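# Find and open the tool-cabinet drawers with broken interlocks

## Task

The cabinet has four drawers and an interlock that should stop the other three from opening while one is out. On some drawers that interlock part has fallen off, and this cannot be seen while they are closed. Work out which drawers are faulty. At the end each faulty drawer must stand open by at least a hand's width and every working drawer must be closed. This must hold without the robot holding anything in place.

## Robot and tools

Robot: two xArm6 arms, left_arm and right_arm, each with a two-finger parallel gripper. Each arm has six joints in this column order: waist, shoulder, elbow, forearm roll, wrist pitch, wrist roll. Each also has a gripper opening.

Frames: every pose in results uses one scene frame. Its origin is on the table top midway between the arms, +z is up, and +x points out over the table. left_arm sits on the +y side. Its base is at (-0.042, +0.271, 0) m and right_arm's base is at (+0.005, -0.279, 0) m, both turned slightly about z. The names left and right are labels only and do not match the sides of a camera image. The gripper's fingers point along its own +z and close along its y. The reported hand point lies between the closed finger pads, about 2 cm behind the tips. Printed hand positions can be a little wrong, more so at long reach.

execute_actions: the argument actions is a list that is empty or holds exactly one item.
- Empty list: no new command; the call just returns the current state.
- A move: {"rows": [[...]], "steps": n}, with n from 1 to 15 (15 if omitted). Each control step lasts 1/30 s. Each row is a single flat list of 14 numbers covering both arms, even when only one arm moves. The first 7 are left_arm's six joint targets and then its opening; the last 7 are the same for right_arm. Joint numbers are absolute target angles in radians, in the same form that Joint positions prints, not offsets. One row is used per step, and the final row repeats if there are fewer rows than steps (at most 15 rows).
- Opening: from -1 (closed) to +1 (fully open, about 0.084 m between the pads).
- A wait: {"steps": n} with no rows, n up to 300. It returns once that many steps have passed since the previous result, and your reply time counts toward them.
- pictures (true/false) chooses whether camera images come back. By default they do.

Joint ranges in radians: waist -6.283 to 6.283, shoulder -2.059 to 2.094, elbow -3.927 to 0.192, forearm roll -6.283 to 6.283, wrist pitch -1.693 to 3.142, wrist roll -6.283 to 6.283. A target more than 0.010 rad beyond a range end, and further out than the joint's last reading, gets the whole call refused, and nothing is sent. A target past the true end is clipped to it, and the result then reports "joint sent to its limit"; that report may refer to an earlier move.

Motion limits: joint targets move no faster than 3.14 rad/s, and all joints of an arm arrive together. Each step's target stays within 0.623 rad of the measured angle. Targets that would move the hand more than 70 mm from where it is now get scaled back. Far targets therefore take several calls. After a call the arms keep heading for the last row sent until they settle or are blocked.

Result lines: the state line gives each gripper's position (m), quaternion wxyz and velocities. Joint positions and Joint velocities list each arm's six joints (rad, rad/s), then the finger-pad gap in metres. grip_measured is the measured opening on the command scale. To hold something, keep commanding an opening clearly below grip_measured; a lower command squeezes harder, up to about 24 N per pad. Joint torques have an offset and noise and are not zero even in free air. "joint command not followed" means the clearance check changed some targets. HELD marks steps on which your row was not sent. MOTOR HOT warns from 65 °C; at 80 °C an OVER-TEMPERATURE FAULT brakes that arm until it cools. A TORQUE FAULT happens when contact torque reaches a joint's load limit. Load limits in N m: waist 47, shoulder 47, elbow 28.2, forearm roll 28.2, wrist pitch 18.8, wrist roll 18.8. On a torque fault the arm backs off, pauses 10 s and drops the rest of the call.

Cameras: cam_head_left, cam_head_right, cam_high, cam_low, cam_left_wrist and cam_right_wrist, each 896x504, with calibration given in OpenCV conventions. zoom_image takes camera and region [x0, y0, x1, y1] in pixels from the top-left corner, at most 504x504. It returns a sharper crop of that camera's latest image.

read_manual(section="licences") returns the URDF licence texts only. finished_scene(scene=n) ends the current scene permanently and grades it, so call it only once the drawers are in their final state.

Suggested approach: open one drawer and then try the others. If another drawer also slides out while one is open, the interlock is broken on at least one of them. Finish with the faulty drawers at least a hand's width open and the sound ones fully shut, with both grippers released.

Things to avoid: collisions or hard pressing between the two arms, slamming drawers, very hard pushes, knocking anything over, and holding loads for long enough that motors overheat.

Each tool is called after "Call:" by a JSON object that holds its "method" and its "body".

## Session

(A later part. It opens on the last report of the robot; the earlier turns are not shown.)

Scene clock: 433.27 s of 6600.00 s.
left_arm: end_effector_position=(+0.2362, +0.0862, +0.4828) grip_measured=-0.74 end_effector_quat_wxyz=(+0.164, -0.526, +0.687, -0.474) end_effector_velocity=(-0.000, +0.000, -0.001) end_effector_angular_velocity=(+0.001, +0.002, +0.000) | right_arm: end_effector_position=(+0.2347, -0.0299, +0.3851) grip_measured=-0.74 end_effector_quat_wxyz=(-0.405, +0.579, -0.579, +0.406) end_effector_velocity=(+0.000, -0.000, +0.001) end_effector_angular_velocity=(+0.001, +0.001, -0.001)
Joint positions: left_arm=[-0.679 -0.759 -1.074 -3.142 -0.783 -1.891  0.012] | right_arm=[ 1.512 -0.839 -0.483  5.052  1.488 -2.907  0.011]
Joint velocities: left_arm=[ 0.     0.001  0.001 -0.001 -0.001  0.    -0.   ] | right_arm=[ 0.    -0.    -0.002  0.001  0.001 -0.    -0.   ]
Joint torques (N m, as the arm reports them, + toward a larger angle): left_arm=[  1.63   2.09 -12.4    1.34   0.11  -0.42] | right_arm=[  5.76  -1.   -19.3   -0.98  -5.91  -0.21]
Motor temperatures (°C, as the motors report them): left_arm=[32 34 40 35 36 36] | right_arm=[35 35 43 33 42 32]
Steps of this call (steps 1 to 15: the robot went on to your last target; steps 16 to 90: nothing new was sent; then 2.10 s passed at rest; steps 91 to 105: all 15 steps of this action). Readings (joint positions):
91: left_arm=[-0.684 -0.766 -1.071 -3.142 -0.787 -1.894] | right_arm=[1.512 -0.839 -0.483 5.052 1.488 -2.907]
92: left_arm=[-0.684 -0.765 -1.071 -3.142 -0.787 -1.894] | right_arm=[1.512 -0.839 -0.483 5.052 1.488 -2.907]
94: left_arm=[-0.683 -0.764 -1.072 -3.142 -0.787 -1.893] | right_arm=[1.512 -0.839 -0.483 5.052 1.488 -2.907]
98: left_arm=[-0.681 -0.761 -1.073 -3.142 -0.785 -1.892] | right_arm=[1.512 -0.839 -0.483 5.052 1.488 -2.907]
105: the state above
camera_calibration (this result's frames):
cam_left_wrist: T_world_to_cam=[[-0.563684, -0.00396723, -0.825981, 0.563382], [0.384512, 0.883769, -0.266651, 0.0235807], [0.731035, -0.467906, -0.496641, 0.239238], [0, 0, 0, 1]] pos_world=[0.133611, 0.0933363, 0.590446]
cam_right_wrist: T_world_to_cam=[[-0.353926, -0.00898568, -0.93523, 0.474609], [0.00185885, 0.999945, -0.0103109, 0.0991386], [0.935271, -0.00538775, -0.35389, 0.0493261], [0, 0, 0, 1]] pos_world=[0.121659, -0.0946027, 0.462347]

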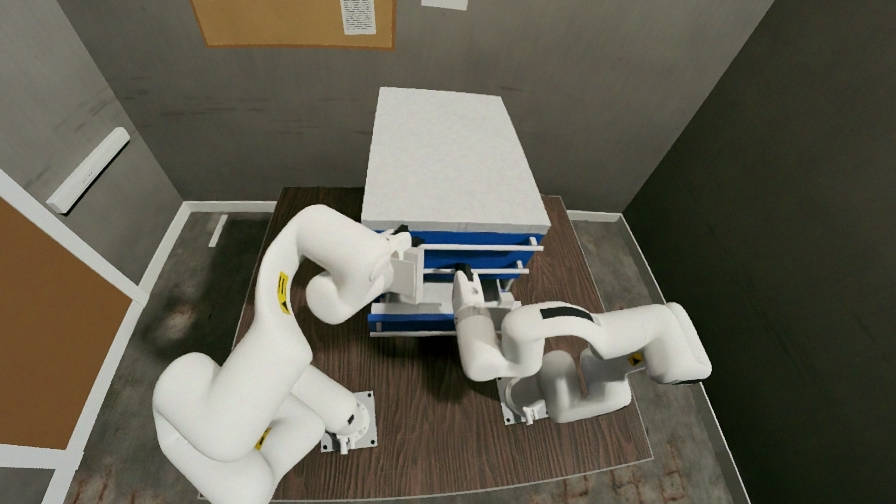

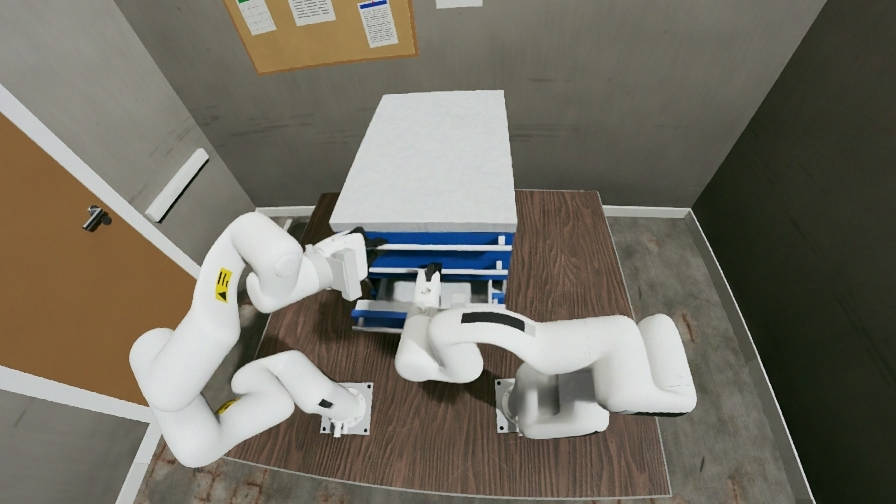

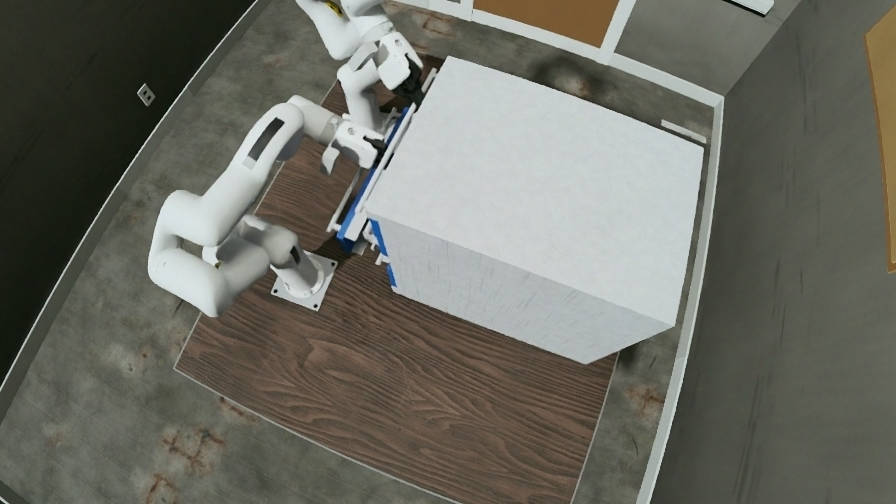

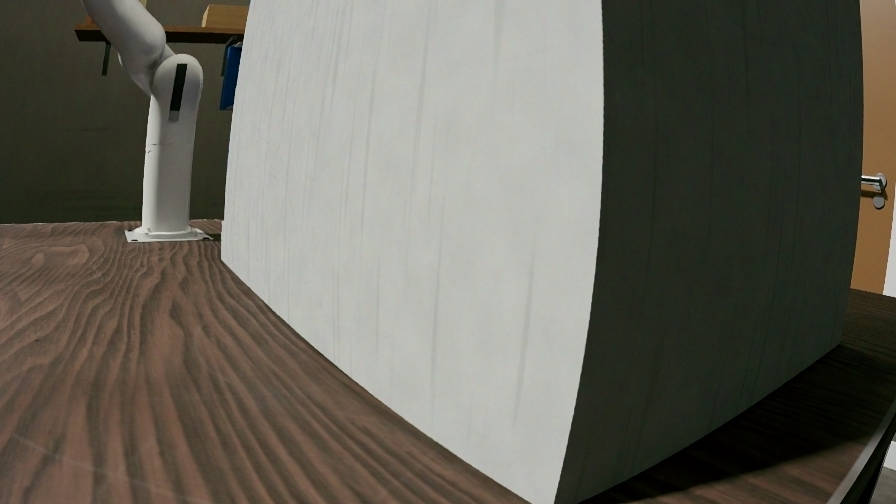

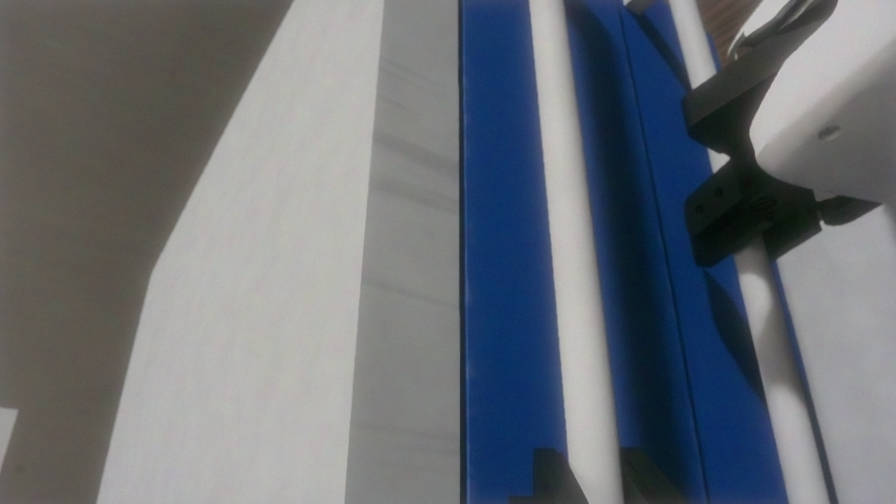

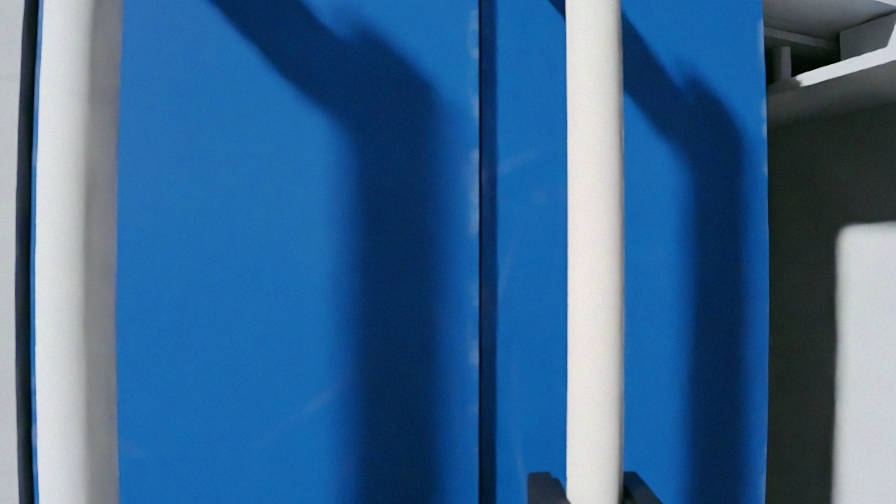

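Call:
{"method": "execute_actions", "body": {"actions": [{"rows": [[-0.6779,-0.7579,-1.0745,-3.1416,-0.7829,-1.8900,-1,1.5119,-0.8391,-0.4830,5.0519,1.4875,-2.9070,-0.6],[-0.6779,-0.7579,-1.0745,-3.1416,-0.7829,-1.8900,-1,1.5119,-0.8391,-0.4830,5.0519,1.4875,-2.9070,-0.6],[-0.6767,-0.7562,-1.0752,-3.1416,-0.7820,-1.8892,-1,1.5119,-0.8391,-0.4830,5.0519,1.4875,-2.9070,-0.6],[-0.6767,-0.7562,-1.0752,-3.1416,-0.7820,-1.8892,-1,1.5119,-0.8391,-0.4830,5.0519,1.4875,-2.9070,-0.6],[-0.6755,-0.7546,-1.0760,-3.1416,-0.7811,-1.8884,-1,1.5119,-0.8391,-0.4830,5.0519,1.4875,-2.9070,-0.6]], "steps": 15}]}}

Scene clock: 436.07 s of 6600.00 s.
left_arm: end_effector_position=(+0.2382, +0.0863, +0.4827) grip_measured=-0.74 end_effector_quat_wxyz=(+0.165, -0.526, +0.687, -0.473) end_effector_velocity=(+0.000, +0.000, +0.001) end_effector_angular_velocity=(-0.001, -0.002, +0.000) | right_arm: end_effector_position=(+0.2343, -0.0292, +0.3851) grip_measured=-0.62 end_effector_quat_wxyz=(-0.406, +0.580, -0.579, +0.405) end_effector_velocity=(+0.002, -0.004, +0.000) end_effector_angular_velocity=(-0.003, -0.002, -0.013)
Joint positions: left_arm=[-0.676 -0.755 -1.076 -3.142 -0.781 -1.888  0.012] | right_arm=[ 1.513 -0.839 -0.483  5.052  1.486 -2.907  0.017]
Joint velocities: left_arm=[ 0.    -0.    -0.002 -0.     0.     0.    -0.   ] | right_arm=[-0.006 -0.002  0.002 -0.     0.008 -0.     0.   ]
Joint torques (N m, as the arm reports them, + toward a larger angle): left_arm=[  2.74   1.41 -11.98   1.65  -0.75  -0.25] | right_arm=[ -2.03  -2.86 -17.02  -0.72  -0.39  -0.46]
Motor temperatures (°C, as the motors report them): left_arm=[32 34 40 35 36 36] | right_arm=[35 35 43 33 42 32]
Steps of this call (steps 1 to 15: the robot went on to your last target; steps 16 to 69: nothing new was sent; steps 70 to 84: all 15 steps of this action). Readings (joint positions):
70: left_arm=[-0.679 -0.759 -1.074 -3.142 -0.784 -1.891] | right_arm=[1.512 -0.839 -0.483 5.052 1.488 -2.907]
71: left_arm=[-0.679 -0.759 -1.074 -3.142 -0.784 -1.891] | right_arm=[1.512 -0.839 -0.483 5.052 1.488 -2.907]
73: left_arm=[-0.678 -0.758 -1.074 -3.142 -0.783 -1.890] | right_arm=[1.514 -0.839 -0.484 5.052 1.483 -2.907]
77: left_arm=[-0.676 -0.755 -1.076 -3.142 -0.781 -1.889] | right_arm=[1.515 -0.838 -0.485 5.052 1.482 -2.907]
84: the state above
camera_calibration (this result's frames):
cam_left_wrist: T_world_to_cam=[[-0.562806, -0.00381679, -0.82658, 0.564511], [0.382642, 0.885189, -0.264622, 0.0220103], [0.73269, -0.465215, -0.496729, 0.237208], [0, 0, 0, 1]] pos_world=[0.135487, 0.0930244, 0.590266]
cam_right_wrist: T_world_to_cam=[[-0.354263, -0.00914945, -0.935101, 0.474559], [-0.000733022, 0.999955, -0.0095063, 0.0987081], [0.935145, -0.00268229, -0.354254, 0.0499466], [0, 0, 0, 1]] pos_world=[0.121484, -0.0942277, 0.462392]

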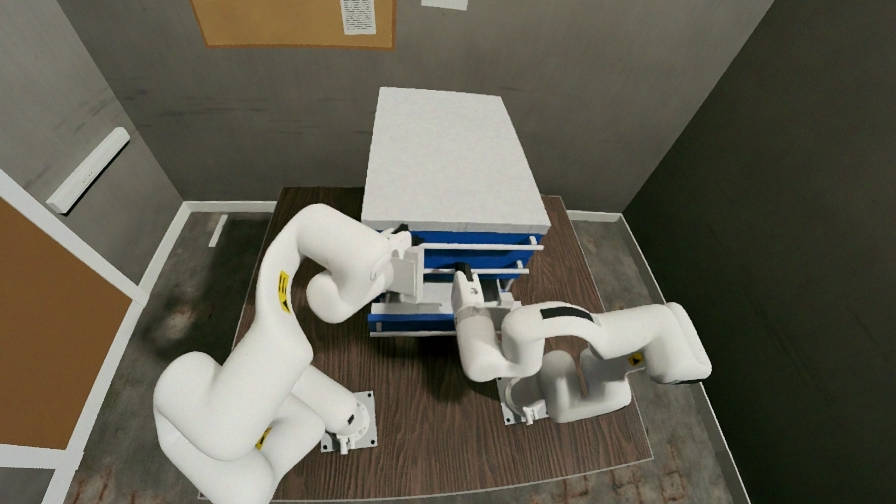

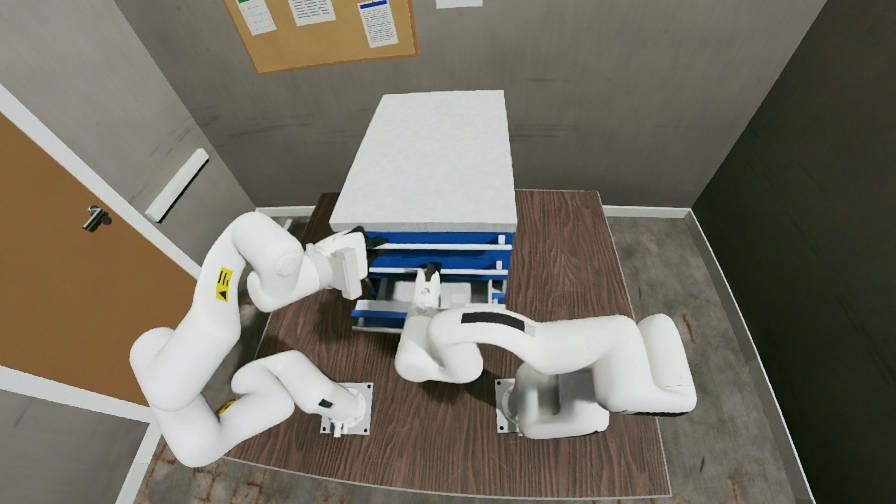

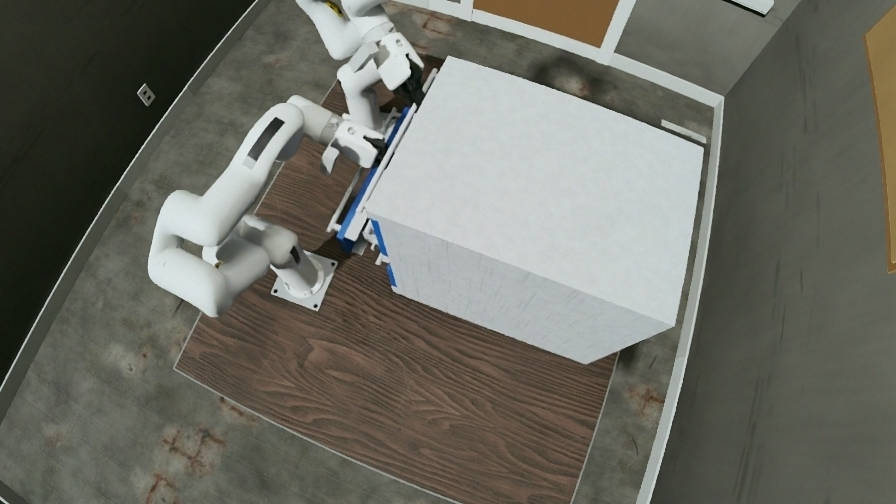

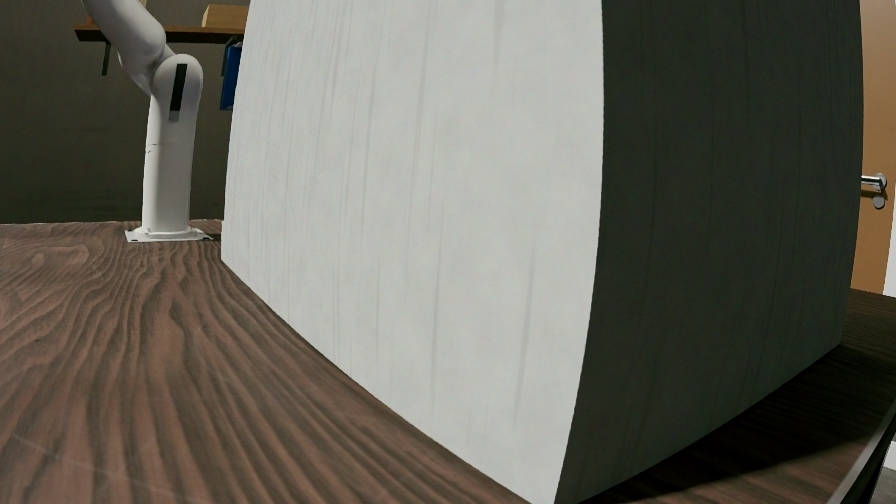

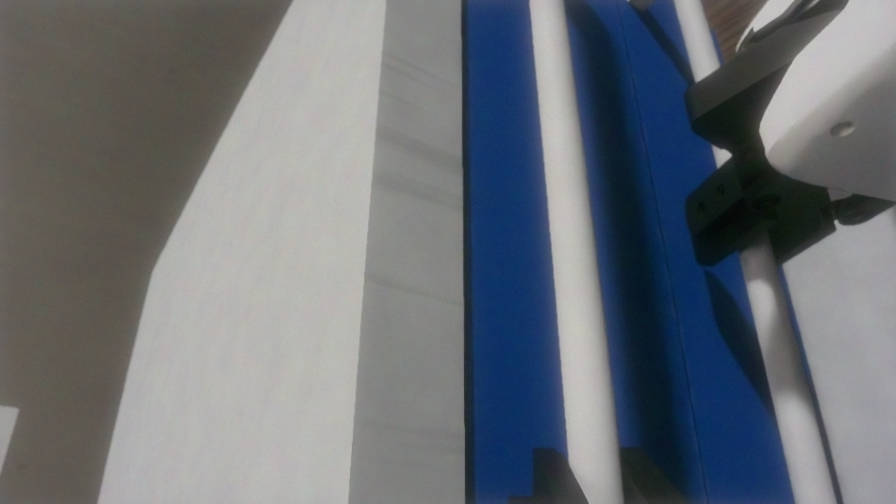

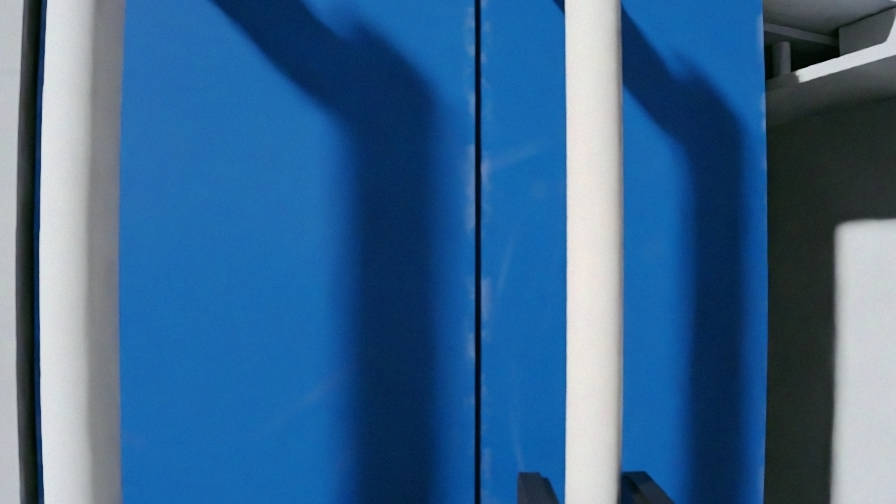

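Call:
{"method": "execute_actions", "body": {"actions": [{"rows": [[-0.6755,-0.7546,-1.0760,-3.1416,-0.7811,-1.8884,-1,1.5119,-0.8391,-0.4830,5.0519,1.4875,-2.9070,-0.7],[-0.6755,-0.7546,-1.0760,-3.1416,-0.7811,-1.8884,-1,1.5119,-0.8391,-0.4830,5.0519,1.4875,-2.9070,-0.8],[-0.6755,-0.7546,-1.0760,-3.1416,-0.7811,-1.8884,-1,1.5119,-0.8391,-0.4830,5.0519,1.4875,-2.9070,-0.9],[-0.6755,-0.7546,-1.0760,-3.1416,-0.7811,-1.8884,-1,1.5119,-0.8391,-0.4830,5.0519,1.4875,-2.9070,-1],[-0.6755,-0.7546,-1.0760,-3.1416,-0.7811,-1.8884,-1,1.5119,-0.8391,-0.4830,5.0519,1.4875,-2.9070,-1],[-0.6755,-0.7546,-1.0760,-3.1416,-0.7811,-1.8884,-1,1.5119,-0.8391,-0.4830,5.0519,1.4875,-2.9070,-1],[-0.6755,-0.7546,-1.0760,-3.1416,-0.7811,-1.8884,-1,1.5119,-0.8391,-0.4830,5.0519,1.4875,-2.9070,-1],[-0.6755,-0.7546,-1.0760,-3.1416,-0.7811,-1.8884,-1,1.5259,-0.8386,-0.4840,5.0549,1.5005,-2.9029,-1],[-0.6755,-0.7546,-1.0760,-3.1416,-0.7811,-1.8884,-1,1.5399,-0.8380,-0.4850,5.0580,1.5134,-2.8988,-1],[-0.6755,-0.7546,-1.0760,-3.1416,-0.7811,-1.8884,-1,1.5538,-0.8372,-0.4862,5.0611,1.5262,-2.8946,-1],[-0.6755,-0.7546,-1.0760,-3.1416,-0.7811,-1.8884,-1,1.5677,-0.8364,-0.4874,5.0643,1.5390,-2.8903,-1],[-0.6755,-0.7546,-1.0760,-3.1416,-0.7811,-1.8884,-1,1.5814,-0.8354,-0.4887,5.0675,1.5516,-2.8860,-1],[-0.6755,-0.7546,-1.0760,-3.1416,-0.7811,-1.8884,-1,1.5950,-0.8342,-0.4901,5.0707,1.5640,-2.8816,-1],[-0.6755,-0.7546,-1.0760,-3.1416,-0.7811,-1.8884,-1,1.6086,-0.8329,-0.4916,5.0740,1.5764,-2.8771,-1],[-0.6755,-0.7546,-1.0760,-3.1416,-0.7811,-1.8884,-1,1.6220,-0.8315,-0.4931,5.0773,1.5886,-2.8726,-1]], "steps": 15}], "pictures": false}}

Call:
{"method": "execute_actions", "body": {"actions": [{"rows": [[-0.6755,-0.7546,-1.0760,-3.1416,-0.7811,-1.8884,-1,1.6432,-0.8290,-0.4958,5.0827,1.6078,-2.8653,-1],[-0.6755,-0.7546,-1.0760,-3.1416,-0.7811,-1.8884,-1,1.6642,-0.8261,-0.4987,5.0882,1.6267,-2.8579,-1],[-0.6755,-0.7546,-1.0760,-3.1416,-0.7811,-1.8884,-1,1.6849,-0.8229,-0.5018,5.0938,1.6454,-2.8504,-1],[-0.6755,-0.7546,-1.0760,-3.1416,-0.7811,-1.8884,-1,1.7054,-0.8193,-0.5052,5.0995,1.6637,-2.8427,-1],[-0.6755,-0.7546,-1.0760,-3.1416,-0.7811,-1.8884,-1,1.7256,-0.8153,-0.5088,5.1053,1.6817,-2.8348,-1],[-0.6755,-0.7546,-1.0760,-3.1416,-0.7811,-1.8884,-1,1.7457,-0.8109,-0.5127,5.1113,1.6994,-2.8267,-1],[-0.6755,-0.7546,-1.0760,-3.1416,-0.7811,-1.8884,-1,1.7655,-0.8061,-0.5168,5.1173,1.7168,-2.8185,-1],[-0.6755,-0.7546,-1.0760,-3.1416,-0.7811,-1.8884,-1,1.7851,-0.8010,-0.5211,5.1235,1.7339,-2.8101,-1],[-0.6755,-0.7546,-1.0760,-3.1416,-0.7811,-1.8884,-1,1.8044,-0.7956,-0.5256,5.1298,1.7507,-2.8016,-1],[-0.6755,-0.7546,-1.0760,-3.1416,-0.7811,-1.8884,-1,1.8234,-0.7899,-0.5303,5.1361,1.7672,-2.7930,-1],[-0.6755,-0.7546,-1.0760,-3.1416,-0.7811,-1.8884,-1,1.8421,-0.7839,-0.5352,5.1425,1.7833,-2.7843,-1],[-0.6755,-0.7546,-1.0760,-3.1416,-0.7811,-1.8884,-1,1.8606,-0.7776,-0.5403,5.1490,1.7990,-2.7755,-1],[-0.6755,-0.7546,-1.0760,-3.1416,-0.7811,-1.8884,-1,1.8787,-0.7710,-0.5456,5.1556,1.8144,-2.7666,-1],[-0.6755,-0.7546,-1.0760,-3.1416,-0.7811,-1.8884,-1,1.8966,-0.7642,-0.5510,5.1623,1.8294,-2.7577,-1],[-0.6755,-0.7546,-1.0760,-3.1416,-0.7811,-1.8884,-1,1.9141,-0.7572,-0.5566,5.1690,1.8440,-2.7487,-1]], "steps": 15}]}}

Scene clock: 448.17 s of 6600.00 s.
left_arm: end_effector_position=(+0.2382, +0.0864, +0.4827) grip_measured=-0.74 end_effector_quat_wxyz=(+0.165, -0.526, +0.687, -0.473) end_effector_velocity=(+0.000, -0.000, -0.001) end_effector_angular_velocity=(+0.002, +0.002, -0.000) | right_arm: end_effector_position=(+0.2229, -0.0297, +0.3851) grip_measured=-0.74 end_effector_quat_wxyz=(-0.405, +0.579, -0.579, +0.406) end_effector_velocity=(-0.072, +0.000, -0.000) end_effector_angular_velocity=(+0.001, +0.001, +0.002)
Joint positions: left_arm=[-0.676 -0.755 -1.076 -3.142 -0.781 -1.888  0.012] | right_arm=[ 1.576 -0.836 -0.488  5.066  1.547 -2.887  0.011]
Joint velocities: left_arm=[-0.     0.001  0.001  0.    -0.     0.    -0.   ] | right_arm=[ 0.391  0.028 -0.037  0.093  0.356  0.123  0.   ]
Joint torques (N m, as the arm reports them, + toward a larger angle): left_arm=[  3.38   1.08 -11.82   2.03  -1.03  -0.28] | right_arm=[ -1.06  -2.72 -16.93  -0.52  -0.5    0.01]
Motor temperatures (°C, as the motors report them): left_arm=[32 34 39 35 36 36] | right_arm=[35 35 43 33 42 32]
Steps of this call (steps 1 to 15: the robot went on to your last target; steps 16 to 90: nothing new was sent; then 8.60 s passed at rest; steps 91 to 105: all 15 steps of this action). Readings (joint positions):
91: left_arm=[-0.676 -0.755 -1.076 -3.142 -0.781 -1.888] | right_arm=[1.512 -0.839 -0.483 5.052 1.487 -2.907]
92: left_arm=[-0.676 -0.755 -1.076 -3.142 -0.781 -1.888] | right_arm=[1.512 -0.839 -0.483 5.052 1.487 -2.907]
94: left_arm=[-0.676 -0.755 -1.076 -3.142 -0.781 -1.888] | right_arm=[1.512 -0.839 -0.483 5.052 1.488 -2.907]
98: left_arm=[-0.676 -0.755 -1.076 -3.142 -0.781 -1.888] | right_arm=[1.512 -0.839 -0.483 5.052 1.488 -2.907]
105: the state above

Scene clock: 448.67 s of 6600.00 s.
left_arm: end_effector_position=(+0.2382, +0.0864, +0.4827) grip_measured=-0.74 end_effector_quat_wxyz=(+0.165, -0.526, +0.687, -0.473) end_effector_velocity=(-0.000, +0.000, +0.001) end_effector_angular_velocity=(-0.002, -0.003, -0.000) | right_arm: end_effector_position=(+0.1691, -0.0298, +0.3849) grip_measured=-0.74 end_effector_quat_wxyz=(-0.405, +0.579, -0.580, +0.406) end_effector_velocity=(-0.120, -0.000, -0.001) end_effector_angular_velocity=(-0.004, -0.001, -0.001)
Joint positions: left_arm=[-0.676 -0.755 -1.076 -3.142 -0.781 -1.888  0.012] | right_arm=[ 1.849 -0.781 -0.538  5.146  1.79  -2.78   0.011]
Joint velocities: left_arm=[-0.    -0.002 -0.001 -0.     0.    -0.    -0.   ] | right_arm=[ 0.554  0.188 -0.15   0.196  0.473  0.263 -0.   ]
Joint torques (N m, as the arm reports them, + toward a larger angle): left_arm=[  3.25   0.79 -11.91   1.88  -1.04  -0.35] | right_arm=[ -0.13  -2.02 -16.53  -0.92  -1.76  -0.06]
Motor temperatures (°C, as the motors report them): left_arm=[32 34 39 35 36 36] | right_arm=[35 35 43 33 42 32]
Steps of this call (steps 1 to 15: all 15 steps of this action). Readings (joint positions):
1: left_arm=[-0.676 -0.755 -1.076 -3.142 -0.781 -1.888] | right_arm=[1.589 -0.835 -0.490 5.070 1.559 -2.883]
2: left_arm=[-0.676 -0.755 -1.076 -3.142 -0.781 -1.888] | right_arm=[1.604 -0.833 -0.491 5.073 1.572 -2.878]
4: left_arm=[-0.676 -0.755 -1.076 -3.142 -0.781 -1.888] | right_arm=[1.636 -0.829 -0.495 5.081 1.602 -2.867]
8: left_arm=[-0.676 -0.755 -1.076 -3.142 -0.781 -1.888] | right_arm=[1.713 -0.817 -0.507 5.102 1.671 -2.839]
15: the state above
camera_calibration (this result's frames):
cam_left_wrist: T_world_to_cam=[[-0.56286, -0.00376588, -0.826544, 0.564484], [0.382557, 0.885249, -0.264547, 0.0219462], [0.732693, -0.465103, -0.49683, 0.237266], [0, 0, 0, 1]] pos_world=[0.135487, 0.0930508, 0.590258]
cam_right_wrist: T_world_to_cam=[[-0.354553, -0.00852987, -0.934997, 0.451292], [0.00217985, 0.999948, -0.00994901, 0.0989351], [0.935033, -0.0055656, -0.354516, 0.110893], [0, 0, 0, 1]] pos_world=[0.0561021, -0.0944634, 0.462254]

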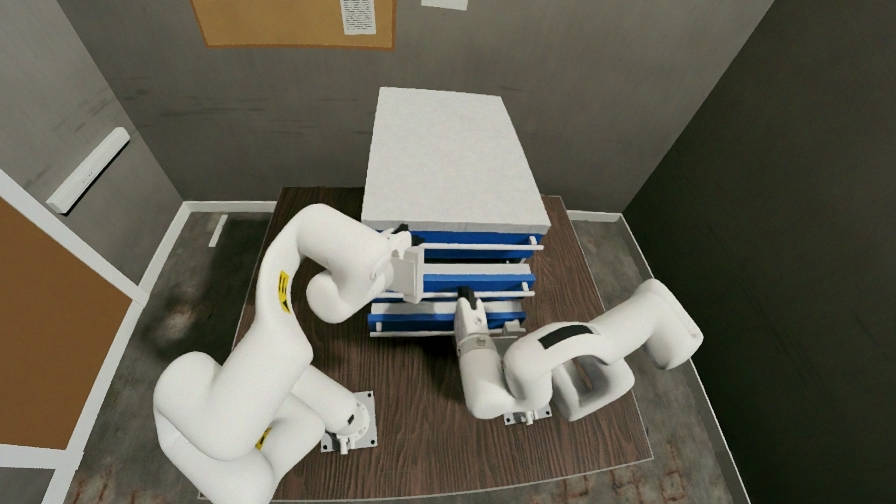

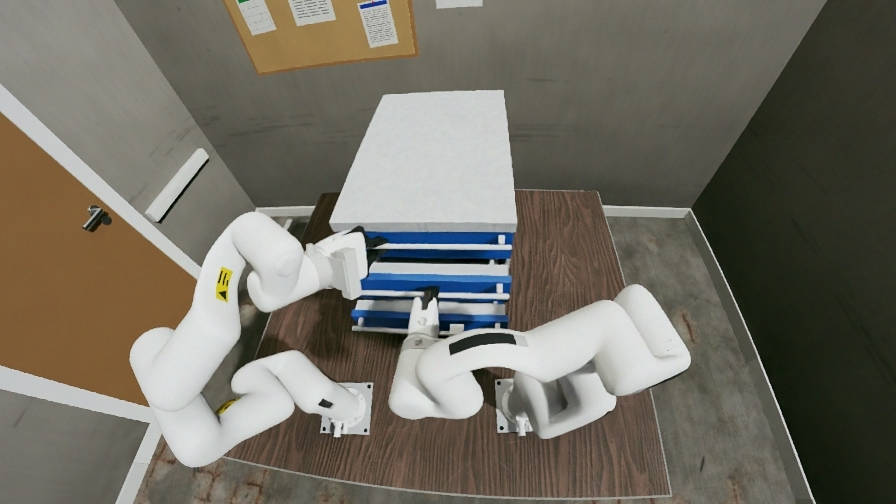

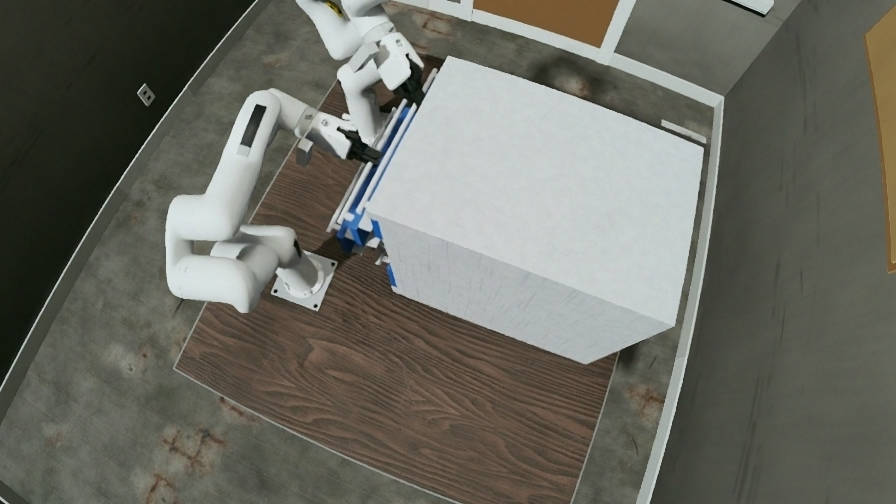

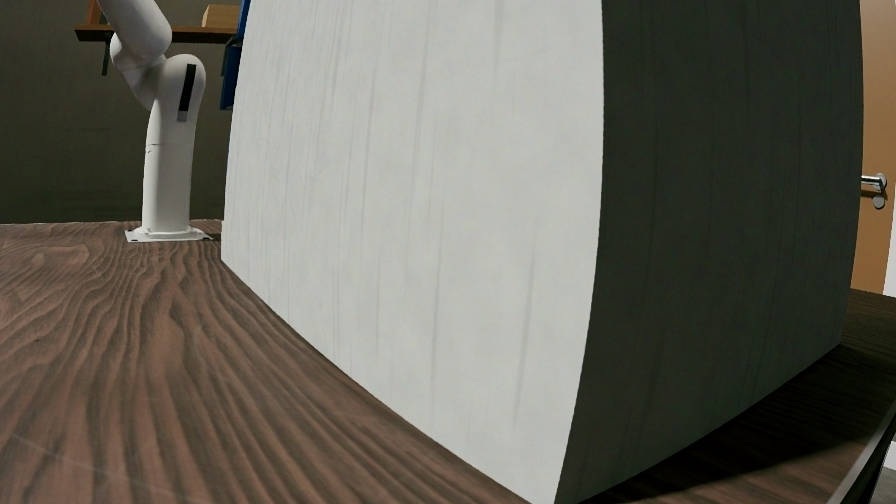

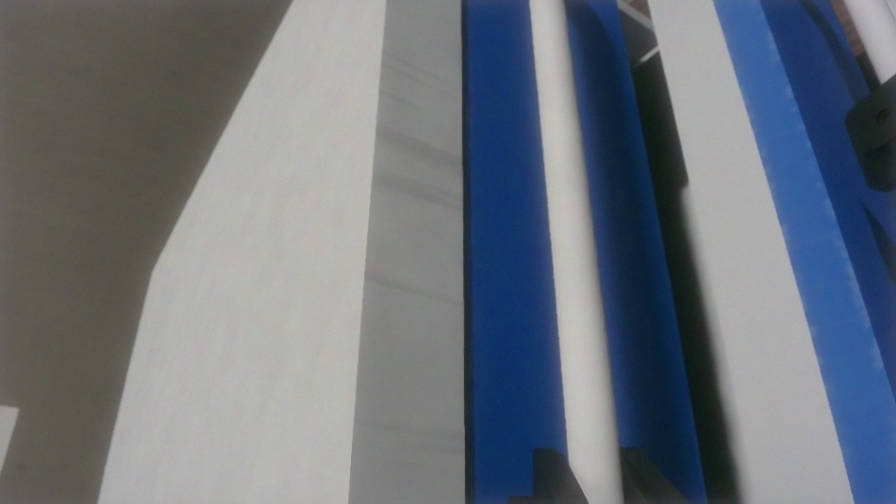

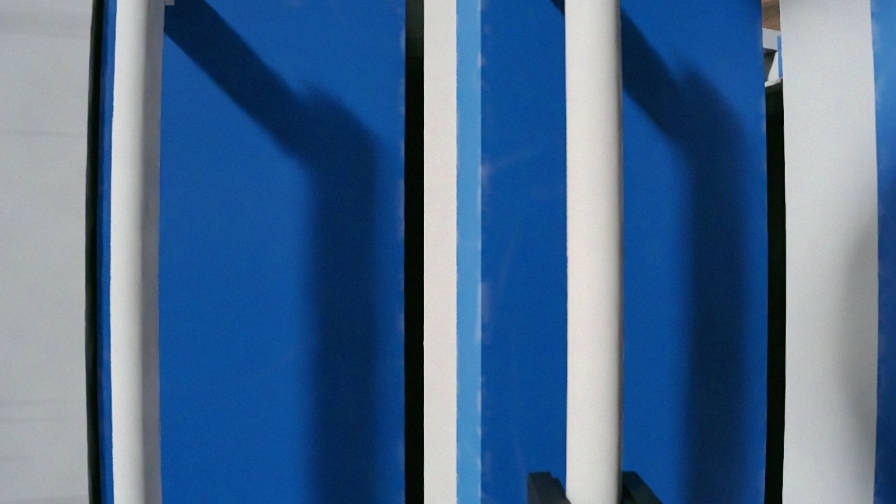

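Call:
{"method": "execute_actions", "body": {"actions": [{"rows": [[-0.6766,-0.7561,-1.0753,-3.1416,-0.7819,-1.8892,-1,1.9141,-0.7572,-0.5566,5.1690,1.8440,-2.7487,-1],[-0.6778,-0.7577,-1.0746,-3.1416,-0.7828,-1.8899,-1,1.9141,-0.7572,-0.5566,5.1690,1.8440,-2.7487,-1],[-0.6789,-0.7592,-1.0739,-3.1416,-0.7836,-1.8907,-1,1.9141,-0.7572,-0.5566,5.1690,1.8440,-2.7487,-1],[-0.6800,-0.7608,-1.0732,-3.1416,-0.7845,-1.8914,-1,1.9141,-0.7572,-0.5566,5.1690,1.8440,-2.7487,-1],[-0.6812,-0.7623,-1.0725,-3.1416,-0.7853,-1.8922,-1,1.9141,-0.7572,-0.5566,5.1690,1.8440,-2.7487,-1],[-0.6823,-0.7638,-1.0718,-3.1416,-0.7861,-1.8929,-1,1.9141,-0.7572,-0.5566,5.1690,1.8440,-2.7487,-1],[-0.6834,-0.7654,-1.0711,-3.1416,-0.7870,-1.8937,-1,1.9141,-0.7572,-0.5566,5.1690,1.8440,-2.7487,-1],[-0.6846,-0.7669,-1.0704,-3.1416,-0.7878,-1.8944,-1,1.9141,-0.7572,-0.5566,5.1690,1.8440,-2.7487,-1]], "steps": 14}], "pictures": false}}

Scene clock: 453.17 s of 6600.00 s.
left_arm: end_effector_position=(+0.2343, +0.0863, +0.4826) grip_measured=-0.74 end_effector_quat_wxyz=(+0.163, -0.525, +0.688, -0.474) end_effector_velocity=(-0.001, -0.001, +0.000) end_effector_angular_velocity=(-0.002, +0.001, -0.001) | right_arm: end_effector_position=(+0.1546, -0.0297, +0.3850) grip_measured=-0.74 end_effector_quat_wxyz=(-0.405, +0.579, -0.579, +0.406) end_effector_velocity=(-0.000, +0.000, +0.000) end_effector_angular_velocity=(+0.001, +0.002, +0.001)
Joint positions: left_arm=[-0.683 -0.765 -1.07  -3.14  -0.785 -1.894  0.011] | right_arm=[ 1.914 -0.757 -0.557  5.169  1.844 -2.749  0.011]
Joint velocities: left_arm=[-0.003 -0.001  0.001  0.     0.    -0.003 -0.   ] | right_arm=[ 0.    -0.    -0.001  0.001 -0.001 -0.    -0.   ]
Joint torques (N m, as the arm reports them, + toward a larger angle): left_arm=[ -2.2   -4.64 -12.77  -0.46  -4.45  -0.46] | right_arm=[  0.23  -2.73 -17.67  -1.84  -2.05  -0.23]
Motor temperatures (°C, as the motors report them): left_arm=[32 34 39 35 35 36] | right_arm=[35 35 43 33 42 32]
Steps of this call (steps 1 to 30: the robot went on to your last target; steps 31 to 90: nothing new was sent; then 1.03 s passed at rest; steps 91 to 104: all 14 steps of this action). Readings (joint positions):
91: left_arm=[-0.676 -0.755 -1.076 -3.142 -0.781 -1.888] | right_arm=[1.914 -0.757 -0.557 5.169 1.844 -2.749]
92: left_arm=[-0.676 -0.755 -1.076 -3.141 -0.781 -1.889] | right_arm=[1.914 -0.757 -0.557 5.169 1.844 -2.749]
94: left_arm=[-0.677 -0.756 -1.075 -3.141 -0.781 -1.889] | right_arm=[1.914 -0.757 -0.557 5.169 1.844 -2.749]
98: left_arm=[-0.680 -0.761 -1.072 -3.141 -0.784 -1.892] | right_arm=[1.914 -0.757 -0.557 5.169 1.844 -2.749]
104: the state above

Call:
{"method": "execute_actions", "body": {"actions": [{"rows": [[-0.6857,-0.7685,-1.0697,-3.1416,-0.7887,-1.8952,-1,1.9141,-0.7572,-0.5566,5.1690,1.8440,-2.7487,-1],[-0.6857,-0.7685,-1.0697,-3.1416,-0.7887,-1.8952,-1,1.9141,-0.7572,-0.5566,5.1690,1.8440,-2.7487,-1],[-0.6869,-0.7700,-1.0690,-3.1416,-0.7895,-1.8959,-1,1.9141,-0.7572,-0.5566,5.1690,1.8440,-2.7487,-1]], "steps": 8}]}}

Scene clock: 456.10 s of 6600.00 s.
left_arm: end_effector_position=(+0.2328, +0.0859, +0.4835) grip_measured=-0.74 end_effector_quat_wxyz=(+0.162, -0.524, +0.687, -0.476) end_effector_velocity=(-0.000, +0.000, -0.000) end_effector_angular_velocity=(+0.000, -0.002, -0.001) | right_arm: end_effector_position=(+0.1546, -0.0297, +0.3850) grip_measured=-0.74 end_effector_quat_wxyz=(-0.406, +0.579, -0.579, +0.406) end_effector_velocity=(+0.000, -0.001, +0.000) end_effector_angular_velocity=(+0.000, -0.001, -0.002)
Joint positions: left_arm=[-0.686 -0.77  -1.069 -3.141 -0.785 -1.896  0.011] | right_arm=[ 1.914 -0.757 -0.557  5.169  1.844 -2.749  0.011]
Joint velocities: left_arm=[-0.003 -0.003  0.003  0.003  0.002 -0.002  0.   ] | right_arm=[ 0.     0.    -0.001  0.     0.003  0.001 -0.   ]
Joint torques (N m, as the arm reports them, + toward a larger angle): left_arm=[-11.76 -12.04 -18.83  -4.43  -5.44  -0.31] | right_arm=[ -0.11  -2.78 -17.82  -1.86  -2.21  -0.01]
Motor temperatures (°C, as the motors report them): left_arm=[32 34 39 35 36 36] | right_arm=[35 35 43 33 42 32]
Steps of this call (steps 1 to 15: the robot went on to your last target; steps 16 to 80: nothing new was sent; steps 81 to 88: all 8 steps of this action). Readings (joint positions):
81: left_arm=[-0.685 -0.767 -1.070 -3.142 -0.785 -1.894] | right_arm=[1.914 -0.757 -0.557 5.169 1.844 -2.749]
82: left_arm=[-0.685 -0.767 -1.070 -3.141 -0.785 -1.895] | right_arm=[1.914 -0.757 -0.557 5.169 1.844 -2.749]
84: left_arm=[-0.685 -0.768 -1.070 -3.141 -0.785 -1.895] | right_arm=[1.914 -0.757 -0.557 5.169 1.844 -2.749]
88: the state above
camera_calibration (this result's frames):
cam_left_wrist: T_world_to_cam=[[-0.562748, -0.00539338, -0.826611, 0.562302], [0.388826, 0.88072, -0.270455, 0.0265012], [0.729472, -0.473606, -0.493527, 0.241336], [0, 0, 0, 1]] pos_world=[0.130083, 0.0939907, 0.591078]
cam_right_wrist: T_world_to_cam=[[-0.353973, -0.00896267, -0.935213, 0.446258], [0.00118048, 0.999949, -0.0100299, 0.0990861], [0.935255, -0.0046543, -0.353944, 0.124256], [0, 0, 0, 1]] pos_world=[0.0416357, -0.094503, 0.46232]

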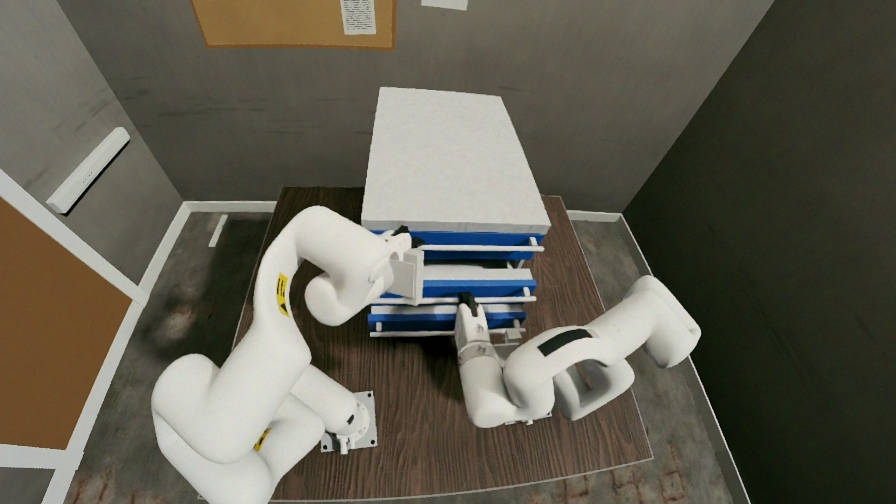

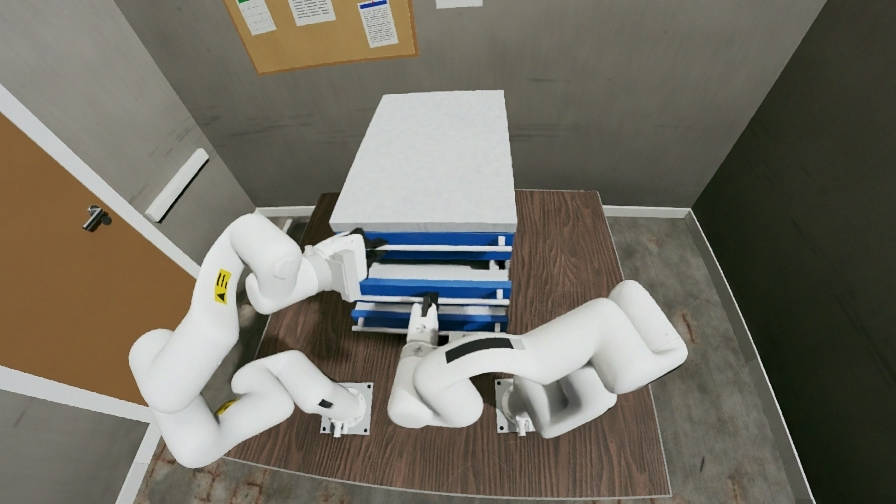

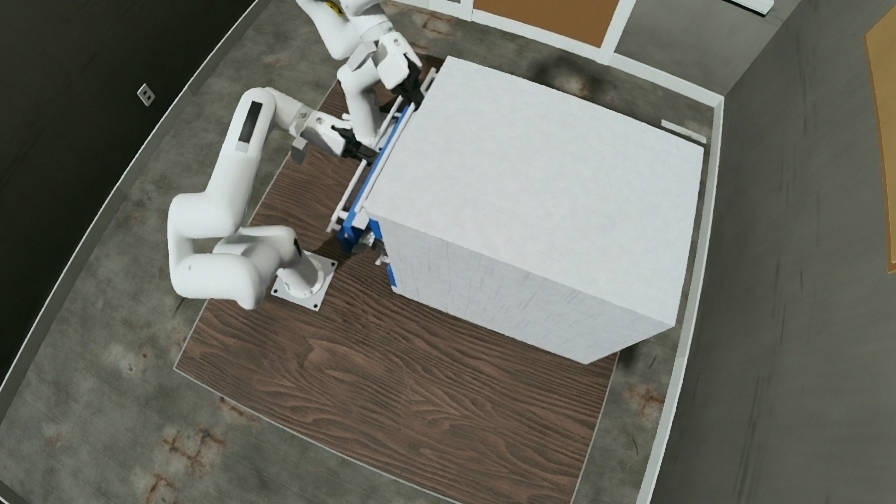

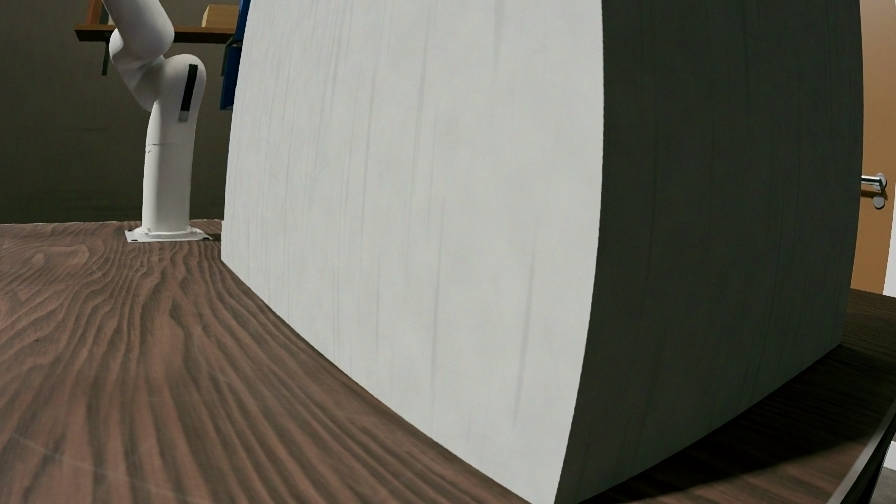

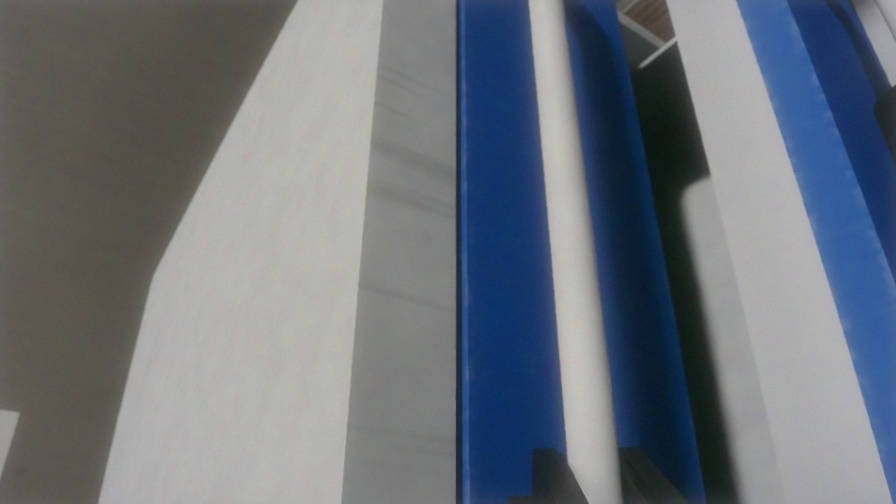

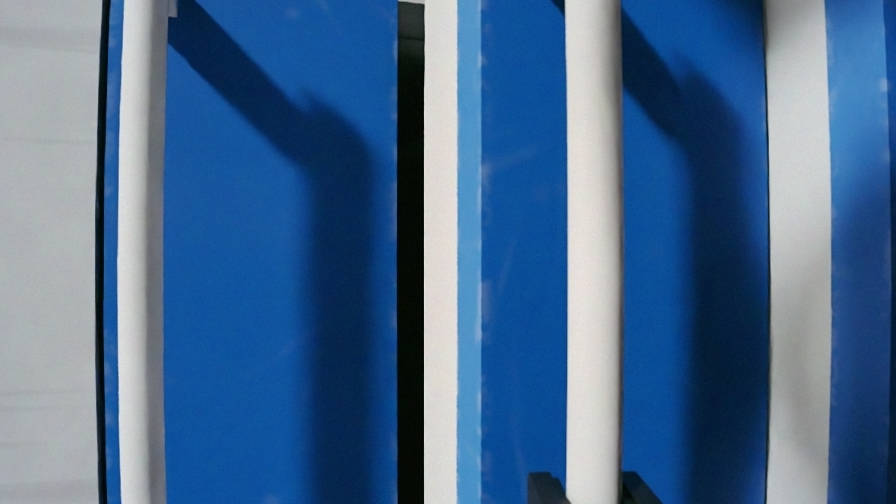

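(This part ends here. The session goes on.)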